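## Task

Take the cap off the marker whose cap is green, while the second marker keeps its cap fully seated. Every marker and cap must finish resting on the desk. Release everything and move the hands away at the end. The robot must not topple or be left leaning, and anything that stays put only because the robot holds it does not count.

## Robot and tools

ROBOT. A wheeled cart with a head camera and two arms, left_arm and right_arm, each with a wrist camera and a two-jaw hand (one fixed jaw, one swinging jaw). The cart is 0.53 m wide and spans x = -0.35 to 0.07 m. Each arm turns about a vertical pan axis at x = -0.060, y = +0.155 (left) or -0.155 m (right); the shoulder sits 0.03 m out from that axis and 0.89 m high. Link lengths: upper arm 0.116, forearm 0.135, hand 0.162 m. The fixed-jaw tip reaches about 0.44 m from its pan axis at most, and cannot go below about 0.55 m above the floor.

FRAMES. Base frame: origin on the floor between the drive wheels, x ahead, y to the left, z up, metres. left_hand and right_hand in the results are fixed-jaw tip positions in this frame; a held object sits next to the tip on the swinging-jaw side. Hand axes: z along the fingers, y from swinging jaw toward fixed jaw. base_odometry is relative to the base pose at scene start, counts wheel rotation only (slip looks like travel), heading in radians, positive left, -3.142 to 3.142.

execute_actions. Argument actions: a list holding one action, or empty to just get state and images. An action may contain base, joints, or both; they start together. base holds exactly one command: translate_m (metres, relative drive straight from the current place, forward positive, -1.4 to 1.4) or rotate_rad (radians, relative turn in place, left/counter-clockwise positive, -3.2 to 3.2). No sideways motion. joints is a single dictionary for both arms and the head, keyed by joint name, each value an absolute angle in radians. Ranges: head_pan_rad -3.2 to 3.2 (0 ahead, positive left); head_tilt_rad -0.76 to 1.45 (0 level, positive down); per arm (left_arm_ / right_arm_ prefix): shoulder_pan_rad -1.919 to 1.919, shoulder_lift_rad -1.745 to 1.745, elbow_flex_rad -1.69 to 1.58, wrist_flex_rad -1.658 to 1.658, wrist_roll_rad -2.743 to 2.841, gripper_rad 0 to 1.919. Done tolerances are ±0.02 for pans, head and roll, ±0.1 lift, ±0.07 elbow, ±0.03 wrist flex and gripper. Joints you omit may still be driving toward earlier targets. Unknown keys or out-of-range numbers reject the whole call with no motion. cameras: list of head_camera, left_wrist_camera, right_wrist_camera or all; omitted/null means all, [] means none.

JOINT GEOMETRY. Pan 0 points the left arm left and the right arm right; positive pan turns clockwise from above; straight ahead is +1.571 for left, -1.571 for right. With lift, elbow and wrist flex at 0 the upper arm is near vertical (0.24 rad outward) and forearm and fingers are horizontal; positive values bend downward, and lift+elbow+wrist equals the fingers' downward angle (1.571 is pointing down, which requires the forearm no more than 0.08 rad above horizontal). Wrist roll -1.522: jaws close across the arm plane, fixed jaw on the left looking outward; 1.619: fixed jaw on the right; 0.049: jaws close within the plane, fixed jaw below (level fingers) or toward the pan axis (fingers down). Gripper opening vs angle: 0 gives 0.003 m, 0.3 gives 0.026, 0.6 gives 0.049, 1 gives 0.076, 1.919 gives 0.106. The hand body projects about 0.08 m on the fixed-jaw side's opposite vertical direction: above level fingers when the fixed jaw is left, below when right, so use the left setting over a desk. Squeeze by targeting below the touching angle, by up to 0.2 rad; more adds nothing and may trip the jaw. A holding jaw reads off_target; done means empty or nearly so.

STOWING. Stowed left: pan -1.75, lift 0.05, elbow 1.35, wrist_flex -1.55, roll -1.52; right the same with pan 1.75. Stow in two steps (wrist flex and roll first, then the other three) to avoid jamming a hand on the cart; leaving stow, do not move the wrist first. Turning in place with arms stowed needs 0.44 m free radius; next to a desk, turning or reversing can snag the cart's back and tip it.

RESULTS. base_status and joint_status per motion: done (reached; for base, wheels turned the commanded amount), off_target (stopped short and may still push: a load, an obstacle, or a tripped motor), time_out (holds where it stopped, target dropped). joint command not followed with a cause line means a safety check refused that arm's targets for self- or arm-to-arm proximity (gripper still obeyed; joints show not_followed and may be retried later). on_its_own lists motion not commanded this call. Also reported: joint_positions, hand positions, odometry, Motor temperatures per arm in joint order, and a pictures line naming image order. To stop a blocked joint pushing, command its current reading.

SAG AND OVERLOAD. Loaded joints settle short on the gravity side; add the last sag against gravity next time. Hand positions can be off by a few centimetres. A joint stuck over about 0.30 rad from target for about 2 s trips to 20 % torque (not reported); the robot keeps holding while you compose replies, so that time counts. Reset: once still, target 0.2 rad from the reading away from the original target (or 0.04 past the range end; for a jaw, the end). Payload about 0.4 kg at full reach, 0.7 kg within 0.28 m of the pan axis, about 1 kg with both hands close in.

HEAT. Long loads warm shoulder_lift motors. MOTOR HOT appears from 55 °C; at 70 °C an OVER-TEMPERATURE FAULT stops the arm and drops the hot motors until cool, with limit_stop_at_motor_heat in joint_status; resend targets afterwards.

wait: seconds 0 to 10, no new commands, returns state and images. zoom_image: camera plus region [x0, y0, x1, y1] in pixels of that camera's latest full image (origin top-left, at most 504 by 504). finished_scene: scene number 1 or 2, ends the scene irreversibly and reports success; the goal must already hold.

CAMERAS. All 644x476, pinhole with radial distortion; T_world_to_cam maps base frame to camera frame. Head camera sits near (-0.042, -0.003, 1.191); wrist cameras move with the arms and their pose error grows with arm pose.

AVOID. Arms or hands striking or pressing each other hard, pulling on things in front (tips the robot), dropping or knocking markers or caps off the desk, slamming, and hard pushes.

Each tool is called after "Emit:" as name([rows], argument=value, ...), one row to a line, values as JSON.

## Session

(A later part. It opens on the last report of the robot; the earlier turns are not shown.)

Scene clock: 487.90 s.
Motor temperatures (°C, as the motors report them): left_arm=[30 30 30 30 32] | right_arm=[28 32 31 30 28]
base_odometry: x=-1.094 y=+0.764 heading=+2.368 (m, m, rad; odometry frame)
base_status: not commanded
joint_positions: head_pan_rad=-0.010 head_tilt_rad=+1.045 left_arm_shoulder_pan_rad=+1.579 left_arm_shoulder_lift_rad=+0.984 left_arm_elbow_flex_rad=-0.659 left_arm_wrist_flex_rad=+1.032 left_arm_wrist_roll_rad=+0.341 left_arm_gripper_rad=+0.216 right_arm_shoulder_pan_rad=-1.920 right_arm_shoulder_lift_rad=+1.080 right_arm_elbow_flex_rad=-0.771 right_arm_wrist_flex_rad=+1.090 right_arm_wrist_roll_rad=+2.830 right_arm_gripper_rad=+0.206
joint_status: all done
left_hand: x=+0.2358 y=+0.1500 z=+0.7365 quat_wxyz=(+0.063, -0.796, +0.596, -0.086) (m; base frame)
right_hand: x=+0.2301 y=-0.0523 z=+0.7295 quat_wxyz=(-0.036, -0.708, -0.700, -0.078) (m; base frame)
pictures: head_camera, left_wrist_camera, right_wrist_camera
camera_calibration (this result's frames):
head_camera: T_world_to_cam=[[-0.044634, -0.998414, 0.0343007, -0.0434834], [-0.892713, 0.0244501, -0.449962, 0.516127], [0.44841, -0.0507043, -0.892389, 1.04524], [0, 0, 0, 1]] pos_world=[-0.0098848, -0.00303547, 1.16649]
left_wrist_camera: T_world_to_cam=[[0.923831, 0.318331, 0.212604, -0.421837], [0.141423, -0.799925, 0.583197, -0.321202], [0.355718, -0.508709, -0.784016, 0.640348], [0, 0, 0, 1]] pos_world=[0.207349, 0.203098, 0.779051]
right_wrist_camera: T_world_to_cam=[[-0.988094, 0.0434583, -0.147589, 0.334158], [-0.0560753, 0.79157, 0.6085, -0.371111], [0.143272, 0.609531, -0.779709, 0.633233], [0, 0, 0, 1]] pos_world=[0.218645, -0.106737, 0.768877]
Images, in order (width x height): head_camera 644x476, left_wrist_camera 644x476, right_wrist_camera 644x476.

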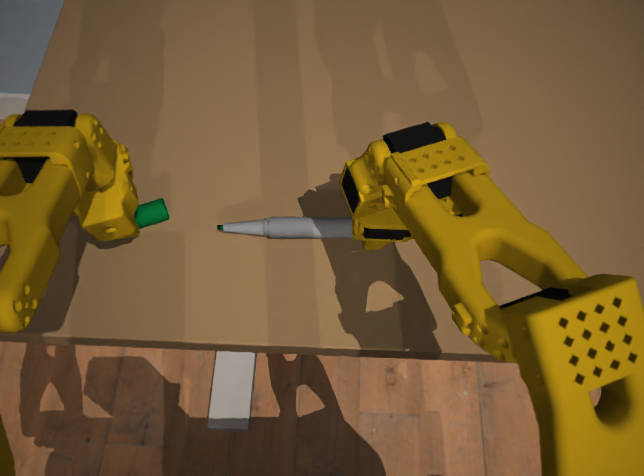

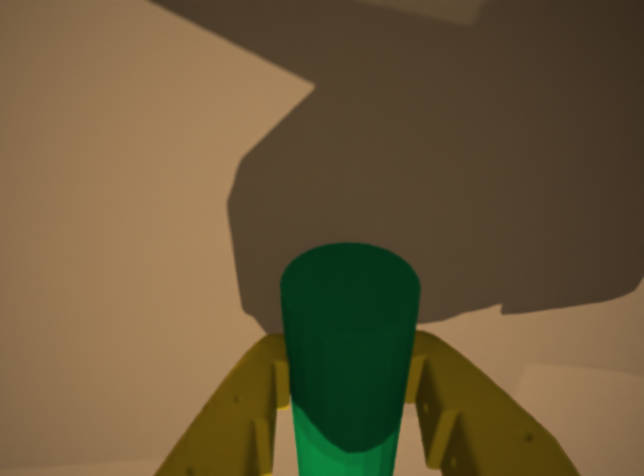

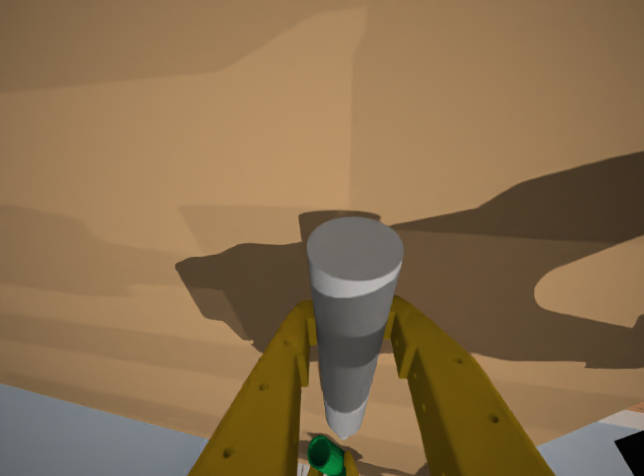

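Emit:
execute_actions([
  {"joints": {"left_arm_gripper_rad": 0.5, "right_arm_gripper_rad": 0.5}},
])

Scene clock: 498.50 s.
Motor temperatures (°C, as the motors report them): left_arm=[30 30 30 30 32] | right_arm=[28 32 31 30 28]
base_odometry: x=-1.094 y=+0.764 heading=+2.368 (m, m, rad; odometry frame)
base_status: not commanded
joint_positions: head_pan_rad=-0.010 head_tilt_rad=+1.045 left_arm_shoulder_pan_rad=+1.579 left_arm_shoulder_lift_rad=+0.993 left_arm_elbow_flex_rad=-0.659 left_arm_wrist_flex_rad=+1.031 left_arm_wrist_roll_rad=+0.341 left_arm_gripper_rad=+0.492 right_arm_shoulder_pan_rad=-1.920 right_arm_shoulder_lift_rad=+1.084 right_arm_elbow_flex_rad=-0.783 right_arm_wrist_flex_rad=+1.085 right_arm_wrist_roll_rad=+2.830 right_arm_gripper_rad=+0.488
joint_status: all done
left_hand: x=+0.2346 y=+0.1500 z=+0.7341 quat_wxyz=(+0.061, -0.796, +0.597, -0.083) (m; base frame)
right_hand: x=+0.2323 y=-0.0515 z=+0.7304 quat_wxyz=(-0.038, -0.708, -0.700, -0.084) (m; base frame)
pictures: head_camera, left_wrist_camera, right_wrist_camera
camera_calibration (this result's frames):
head_camera: T_world_to_cam=[[-0.0446342, -0.998414, 0.0343007, -0.0434834], [-0.892713, 0.0244503, -0.449962, 0.516127], [0.448409, -0.0507044, -0.892389, 1.04524], [0, 0, 0, 1]] pos_world=[-0.0098848, -0.00303548, 1.16649]
left_wrist_camera: T_world_to_cam=[[0.925435, 0.318319, 0.205532, -0.415388], [0.145892, -0.799961, 0.582046, -0.319822], [0.349694, -0.508661, -0.786752, 0.642321], [0, 0, 0, 1]] pos_world=[0.206459, 0.203105, 0.776874]
right_wrist_camera: T_world_to_cam=[[-0.986327, 0.0441016, -0.158789, 0.344221], [-0.0631071, 0.789009, 0.611131, -0.372598], [0.152238, 0.612796, -0.775438, 0.628119], [0, 0, 0, 1]] pos_world=[0.220377, -0.106106, 0.769432]
Images, in order (width x height): head_camera 644x476, left_wrist_camera 644x476, right_wrist_camera 644x476.

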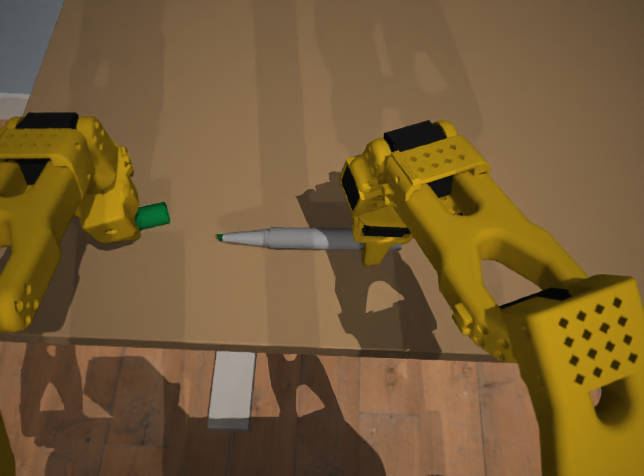

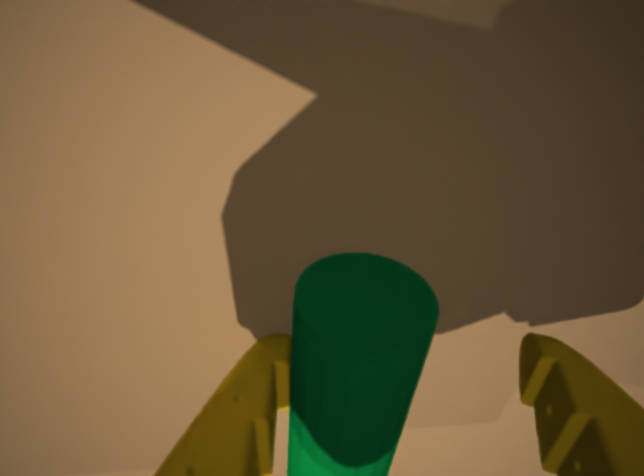

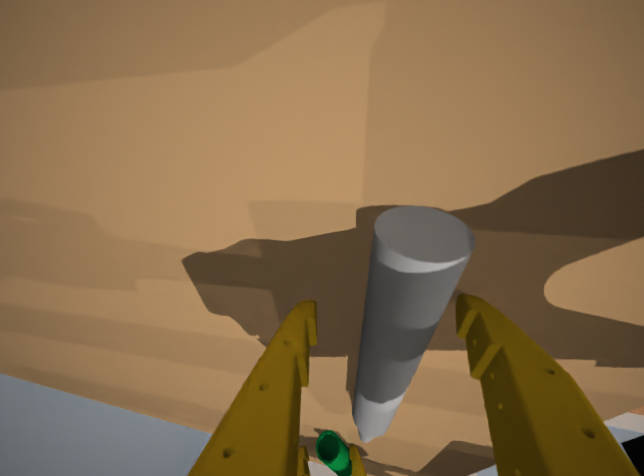

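Emit:
zoom_image(camera="right_wrist_camera", region=[280, 180, 560, 476])

Emit:
zoom_image(camera="head_camera", region=[100, 170, 440, 370])

Region (280, 180, 560, 476) of right_wrist_camera's 644x476 image, scaled by 1.703; it fills the left 477 columns of this view, and the rest is white.

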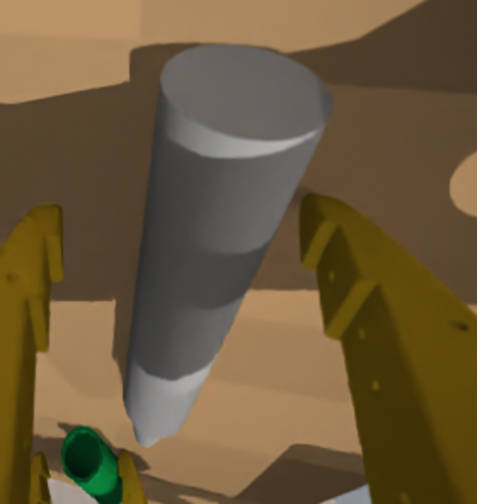

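Region (100, 170, 440, 370) of head_camera's 644x476 image, scaled by 1.482; it fills the top 296 rows of this view, and the rest is white.

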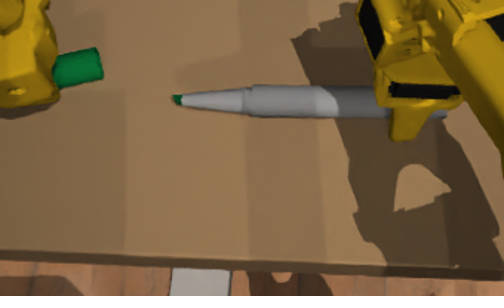

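Emit:
execute_actions(actions=[], cameras=["right_wrist_camera", "head_camera", "left_wrist_camera"])

Scene clock: 503.87 s.
Motor temperatures (°C, as the motors report them): left_arm=[30 30 30 30 32] | right_arm=[28 32 31 30 28]
base_odometry: x=-1.094 y=+0.764 heading=+2.368 (m, m, rad; odometry frame)
base_status: not commanded
joint_positions: head_pan_rad=-0.010 head_tilt_rad=+1.045 left_arm_shoulder_pan_rad=+1.579 left_arm_shoulder_lift_rad=+0.993 left_arm_elbow_flex_rad=-0.659 left_arm_wrist_flex_rad=+1.031 left_arm_wrist_roll_rad=+0.341 left_arm_gripper_rad=+0.492 right_arm_shoulder_pan_rad=-1.920 right_arm_shoulder_lift_rad=+1.084 right_arm_elbow_flex_rad=-0.783 right_arm_wrist_flex_rad=+1.085 right_arm_wrist_roll_rad=+2.830 right_arm_gripper_rad=+0.489
joint_status: all done
left_hand: x=+0.2346 y=+0.1500 z=+0.7341 quat_wxyz=(+0.061, -0.796, +0.597, -0.083) (m; base frame)
right_hand: x=+0.2323 y=-0.0515 z=+0.7304 quat_wxyz=(-0.038, -0.708, -0.700, -0.084) (m; base frame)
pictures: head_camera, left_wrist_camera, right_wrist_camera
camera_calibration (this result's frames):
head_camera: T_world_to_cam=[[-0.0446341, -0.998414, 0.0343007, -0.0434834], [-0.892713, 0.0244502, -0.449961, 0.516127], [0.448409, -0.0507043, -0.892389, 1.04524], [0, 0, 0, 1]] pos_world=[-0.0098848, -0.00303548, 1.16649]
left_wrist_camera: T_world_to_cam=[[0.925435, 0.318319, 0.205532, -0.415388], [0.145892, -0.799961, 0.582046, -0.319822], [0.349694, -0.508661, -0.786752, 0.642321], [0, 0, 0, 1]] pos_world=[0.206459, 0.203105, 0.776874]
right_wrist_camera: T_world_to_cam=[[-0.986327, 0.0441016, -0.158789, 0.344221], [-0.0631071, 0.789009, 0.611131, -0.372598], [0.152238, 0.612796, -0.775438, 0.628119], [0, 0, 0, 1]] pos_world=[0.220377, -0.106106, 0.769432]
Images, in order (width x height): head_camera 644x476, left_wrist_camera 644x476, right_wrist_camera 644x476.

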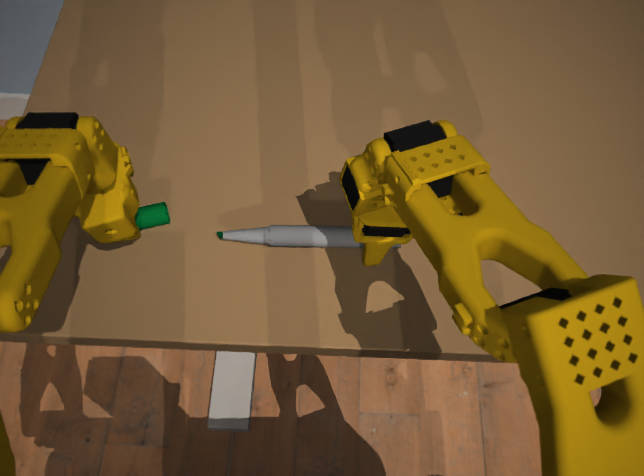

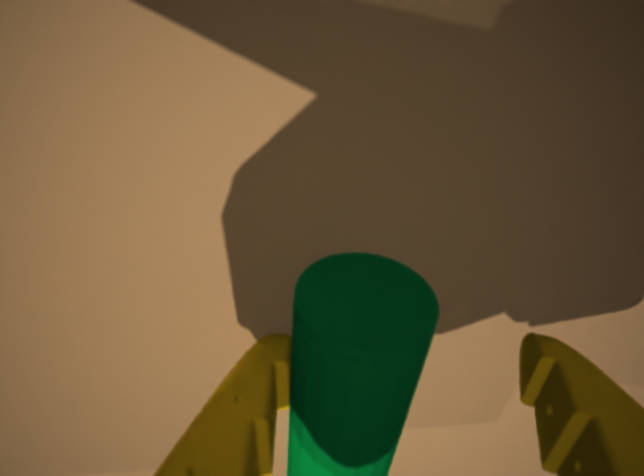

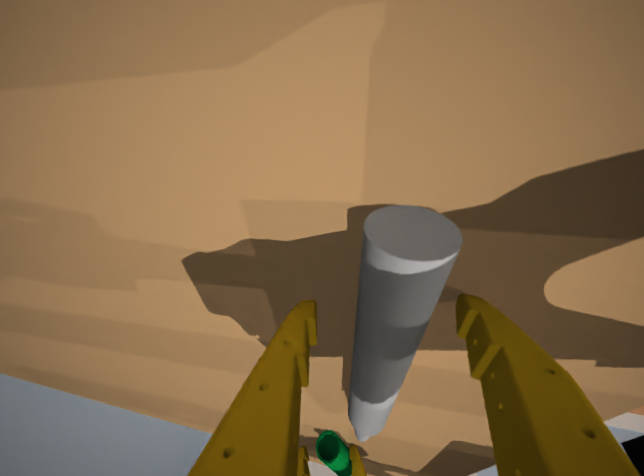

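Emit:
execute_actions(actions=[], cameras=["right_wrist_camera", "head_camera"])

Scene clock: 505.73 s.
Motor temperatures (°C, as the motors report them): left_arm=[30 30 30 30 32] | right_arm=[28 32 31 30 28]
base_odometry: x=-1.094 y=+0.764 heading=+2.368 (m, m, rad; odometry frame)
base_status: not commanded
joint_positions: head_pan_rad=-0.010 head_tilt_rad=+1.045 left_arm_shoulder_pan_rad=+1.579 left_arm_shoulder_lift_rad=+0.993 left_arm_elbow_flex_rad=-0.659 left_arm_wrist_flex_rad=+1.031 left_arm_wrist_roll_rad=+0.341 left_arm_gripper_rad=+0.492 right_arm_shoulder_pan_rad=-1.920 right_arm_shoulder_lift_rad=+1.084 right_arm_elbow_flex_rad=-0.783 right_arm_wrist_flex_rad=+1.085 right_arm_wrist_roll_rad=+2.830 right_arm_gripper_rad=+0.489
joint_status: all done
left_hand: x=+0.2346 y=+0.1500 z=+0.7341 quat_wxyz=(+0.061, -0.796, +0.597, -0.083) (m; base frame)
right_hand: x=+0.2323 y=-0.0515 z=+0.7304 quat_wxyz=(-0.038, -0.708, -0.700, -0.084) (m; base frame)
pictures: head_camera, right_wrist_camera
camera_calibration (this result's frames):
head_camera: T_world_to_cam=[[-0.0446341, -0.998414, 0.0343007, -0.0434834], [-0.892713, 0.0244502, -0.449961, 0.516127], [0.448409, -0.0507043, -0.892389, 1.04524], [0, 0, 0, 1]] pos_world=[-0.0098848, -0.00303548, 1.16649]
right_wrist_camera: T_world_to_cam=[[-0.986327, 0.0441016, -0.158789, 0.344221], [-0.0631071, 0.789009, 0.611131, -0.372598], [0.152238, 0.612796, -0.775438, 0.628119], [0, 0, 0, 1]] pos_world=[0.220377, -0.106106, 0.769432]
Images, in order (width x height): head_camera 644x476, right_wrist_camera 644x476.

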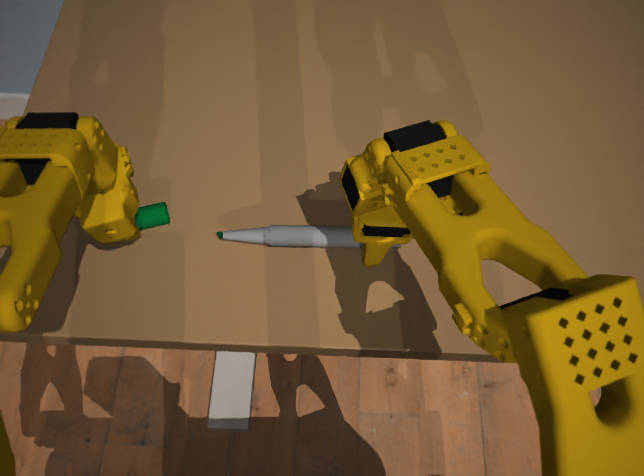

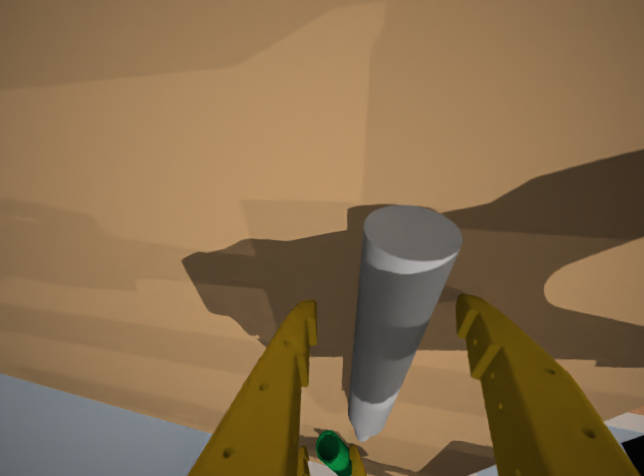

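Emit:
execute_actions([
  {"joints": {"left_arm_gripper_rad": 0.8, "right_arm_gripper_rad": 0.8, "left_arm_shoulder_lift_rad": 0.69, "left_arm_wrist_flex_rad": 1.16, "right_arm_shoulder_lift_rad": 0.78, "head_tilt_rad": 0.9}},
])

Scene clock: 518.57 s.
Motor temperatures (°C, as the motors report them): left_arm=[30 30 30 30 32] | right_arm=[28 32 31 30 28]
base_odometry: x=-1.094 y=+0.764 heading=+2.368 (m, m, rad; odometry frame)
base_status: not commanded
joint_positions: head_pan_rad=-0.010 head_tilt_rad=+0.915 left_arm_shoulder_pan_rad=+1.579 left_arm_shoulder_lift_rad=+0.752 left_arm_elbow_flex_rad=-0.659 left_arm_wrist_flex_rad=+1.152 left_arm_wrist_roll_rad=+0.341 left_arm_gripper_rad=+0.792 right_arm_shoulder_pan_rad=-1.920 right_arm_shoulder_lift_rad=+0.845 right_arm_elbow_flex_rad=-0.783 right_arm_wrist_flex_rad=+1.085 right_arm_wrist_roll_rad=+2.830 right_arm_gripper_rad=+0.793
joint_status: all done
left_hand: x=+0.2468 y=+0.1499 z=+0.7952 quat_wxyz=(+0.096, -0.790, +0.592, -0.130) (m; base frame)
right_hand: x=+0.2613 y=-0.0409 z=+0.8014 quat_wxyz=(-0.088, -0.695, -0.687, -0.191) (m; base frame)
pictures: head_camera, left_wrist_camera, right_wrist_camera
camera_calibration (this result's frames):
head_camera: T_world_to_cam=[[-0.0487955, -0.998373, 0.0294958, -0.0381486], [-0.826695, 0.0237967, -0.562147, 0.648355], [0.56053, -0.0518143, -0.826511, 0.974689], [0, 0, 0, 1]] pos_world=[-0.0122122, -0.00301244, 1.17119]
left_wrist_camera: T_world_to_cam=[[0.894304, 0.318567, 0.314221, -0.517976], [0.0753291, -0.799398, 0.596061, -0.351087], [0.441073, -0.50939, -0.738903, 0.62564], [0, 0, 0, 1]] pos_world=[0.213723, 0.203047, 0.834315]
right_wrist_camera: T_world_to_cam=[[-0.926552, 0.065872, -0.370354, 0.538387], [-0.204856, 0.737384, 0.643661, -0.4136], [0.315492, 0.672254, -0.66973, 0.547346], [0, 0, 0, 1]] pos_world=[0.241432, -0.0984378, 0.832186]
Images, in order (width x height): head_camera 644x476, left_wrist_camera 644x476, right_wrist_camera 644x476.

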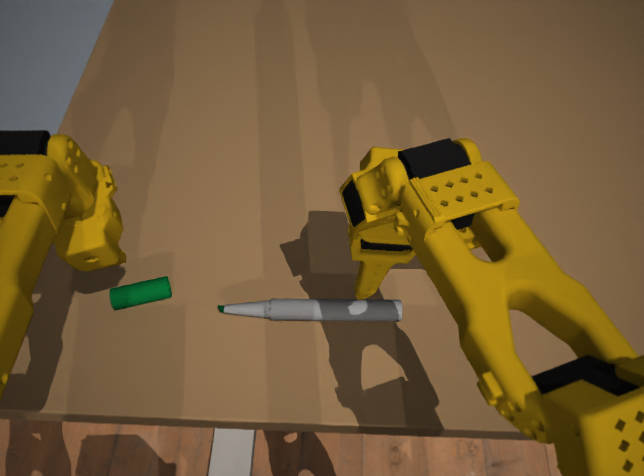

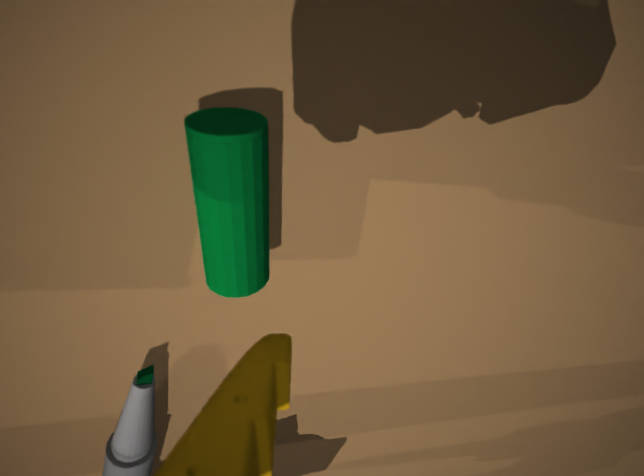

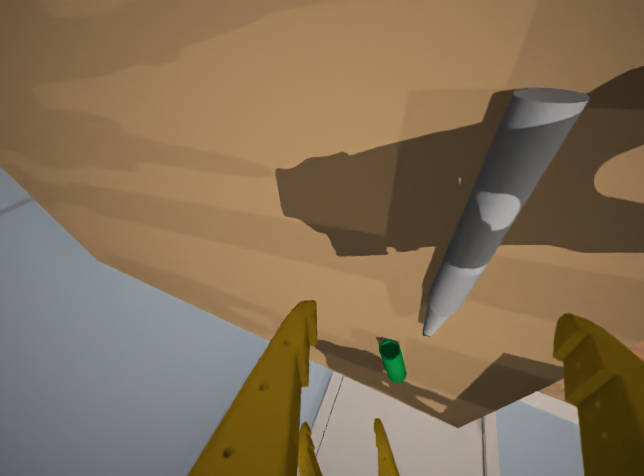

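Emit:
execute_actions([
  {"base": {"translate_m": -0.35}, "joints": {"head_pan_rad": -0.5, "head_tilt_rad": 0.55}},
])

Scene clock: 524.40 s.
Motor temperatures (°C, as the motors report them): left_arm=[30 30 30 30 32] | right_arm=[28 32 31 30 28]
base_odometry: x=-0.844 y=+0.520 heading=+2.368 (m, m, rad; odometry frame)
base_status: done
joint_positions: head_pan_rad=-0.490 head_tilt_rad=+0.564 left_arm_shoulder_pan_rad=+1.579 left_arm_shoulder_lift_rad=+0.752 left_arm_elbow_flex_rad=-0.659 left_arm_wrist_flex_rad=+1.152 left_arm_wrist_roll_rad=+0.341 left_arm_gripper_rad=+0.792 right_arm_shoulder_pan_rad=-1.920 right_arm_shoulder_lift_rad=+0.845 right_arm_elbow_flex_rad=-0.783 right_arm_wrist_flex_rad=+1.085 right_arm_wrist_roll_rad=+2.830 right_arm_gripper_rad=+0.793
joint_status: all done
left_hand: x=+0.2468 y=+0.1499 z=+0.7952 quat_wxyz=(+0.096, -0.790, +0.592, -0.130) (m; base frame)
right_hand: x=+0.2613 y=-0.0409 z=+0.8014 quat_wxyz=(-0.088, -0.695, -0.687, -0.191) (m; base frame)
pictures: head_camera, left_wrist_camera, right_wrist_camera
camera_calibration (this result's frames):
head_camera: T_world_to_cam=[[-0.511359, -0.859248, 0.0143125, -0.042413], [-0.507086, 0.288249, -0.812266, 0.951264], [0.693812, -0.422617, -0.583112, 0.7008], [0, 0, 0, 1]] pos_world=[-0.0255393, -0.0144742, 1.18193]
left_wrist_camera: T_world_to_cam=[[0.894304, 0.318567, 0.314221, -0.517976], [0.0753291, -0.799398, 0.596061, -0.351087], [0.441073, -0.50939, -0.738903, 0.62564], [0, 0, 0, 1]] pos_world=[0.213723, 0.203047, 0.834315]
right_wrist_camera: T_world_to_cam=[[-0.926552, 0.065872, -0.370354, 0.538387], [-0.204856, 0.737384, 0.643661, -0.4136], [0.315492, 0.672254, -0.66973, 0.547346], [0, 0, 0, 1]] pos_world=[0.241432, -0.0984378, 0.832186]
Images, in order (width x height): head_camera 644x476, left_wrist_camera 644x476, right_wrist_camera 644x476.

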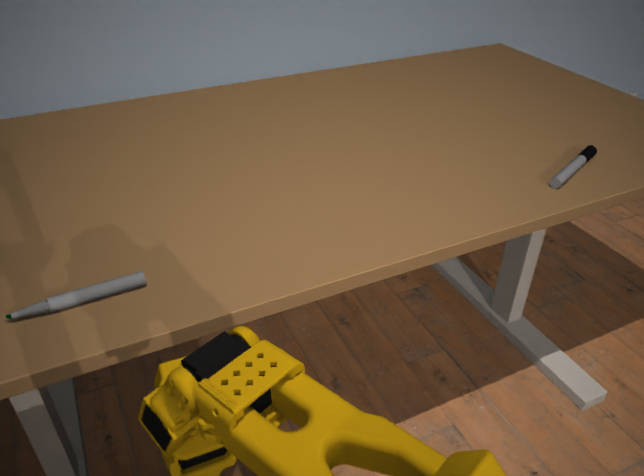

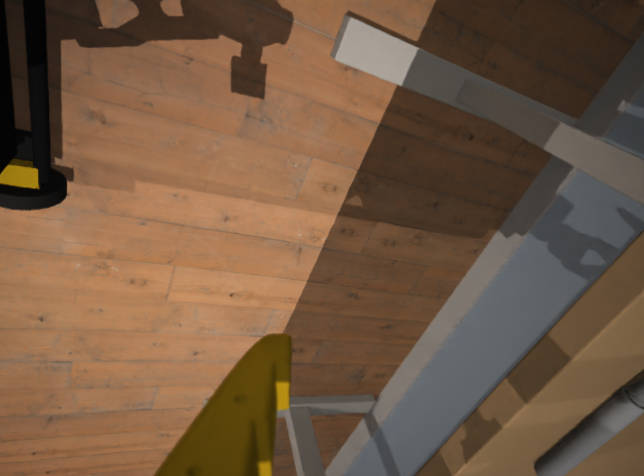

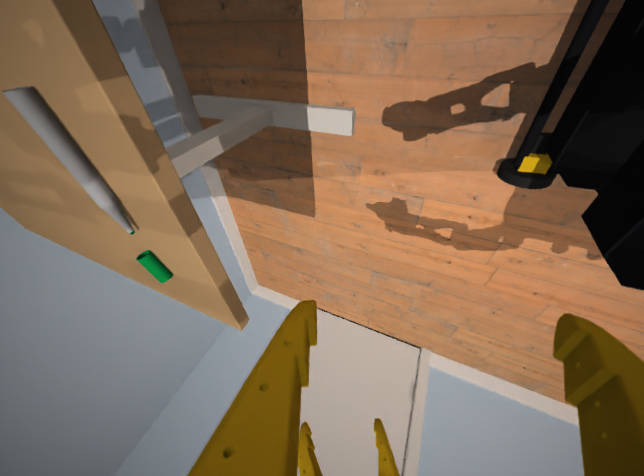

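The green-cap marker is uncapped. The marker body and the cap are both resting on the desk, and the black-capped marker was not touched. The robot has let go and backed clear, so I'm ending the scene.

Emit:
finished_scene(scene=2)

The scene is finished: the task was done.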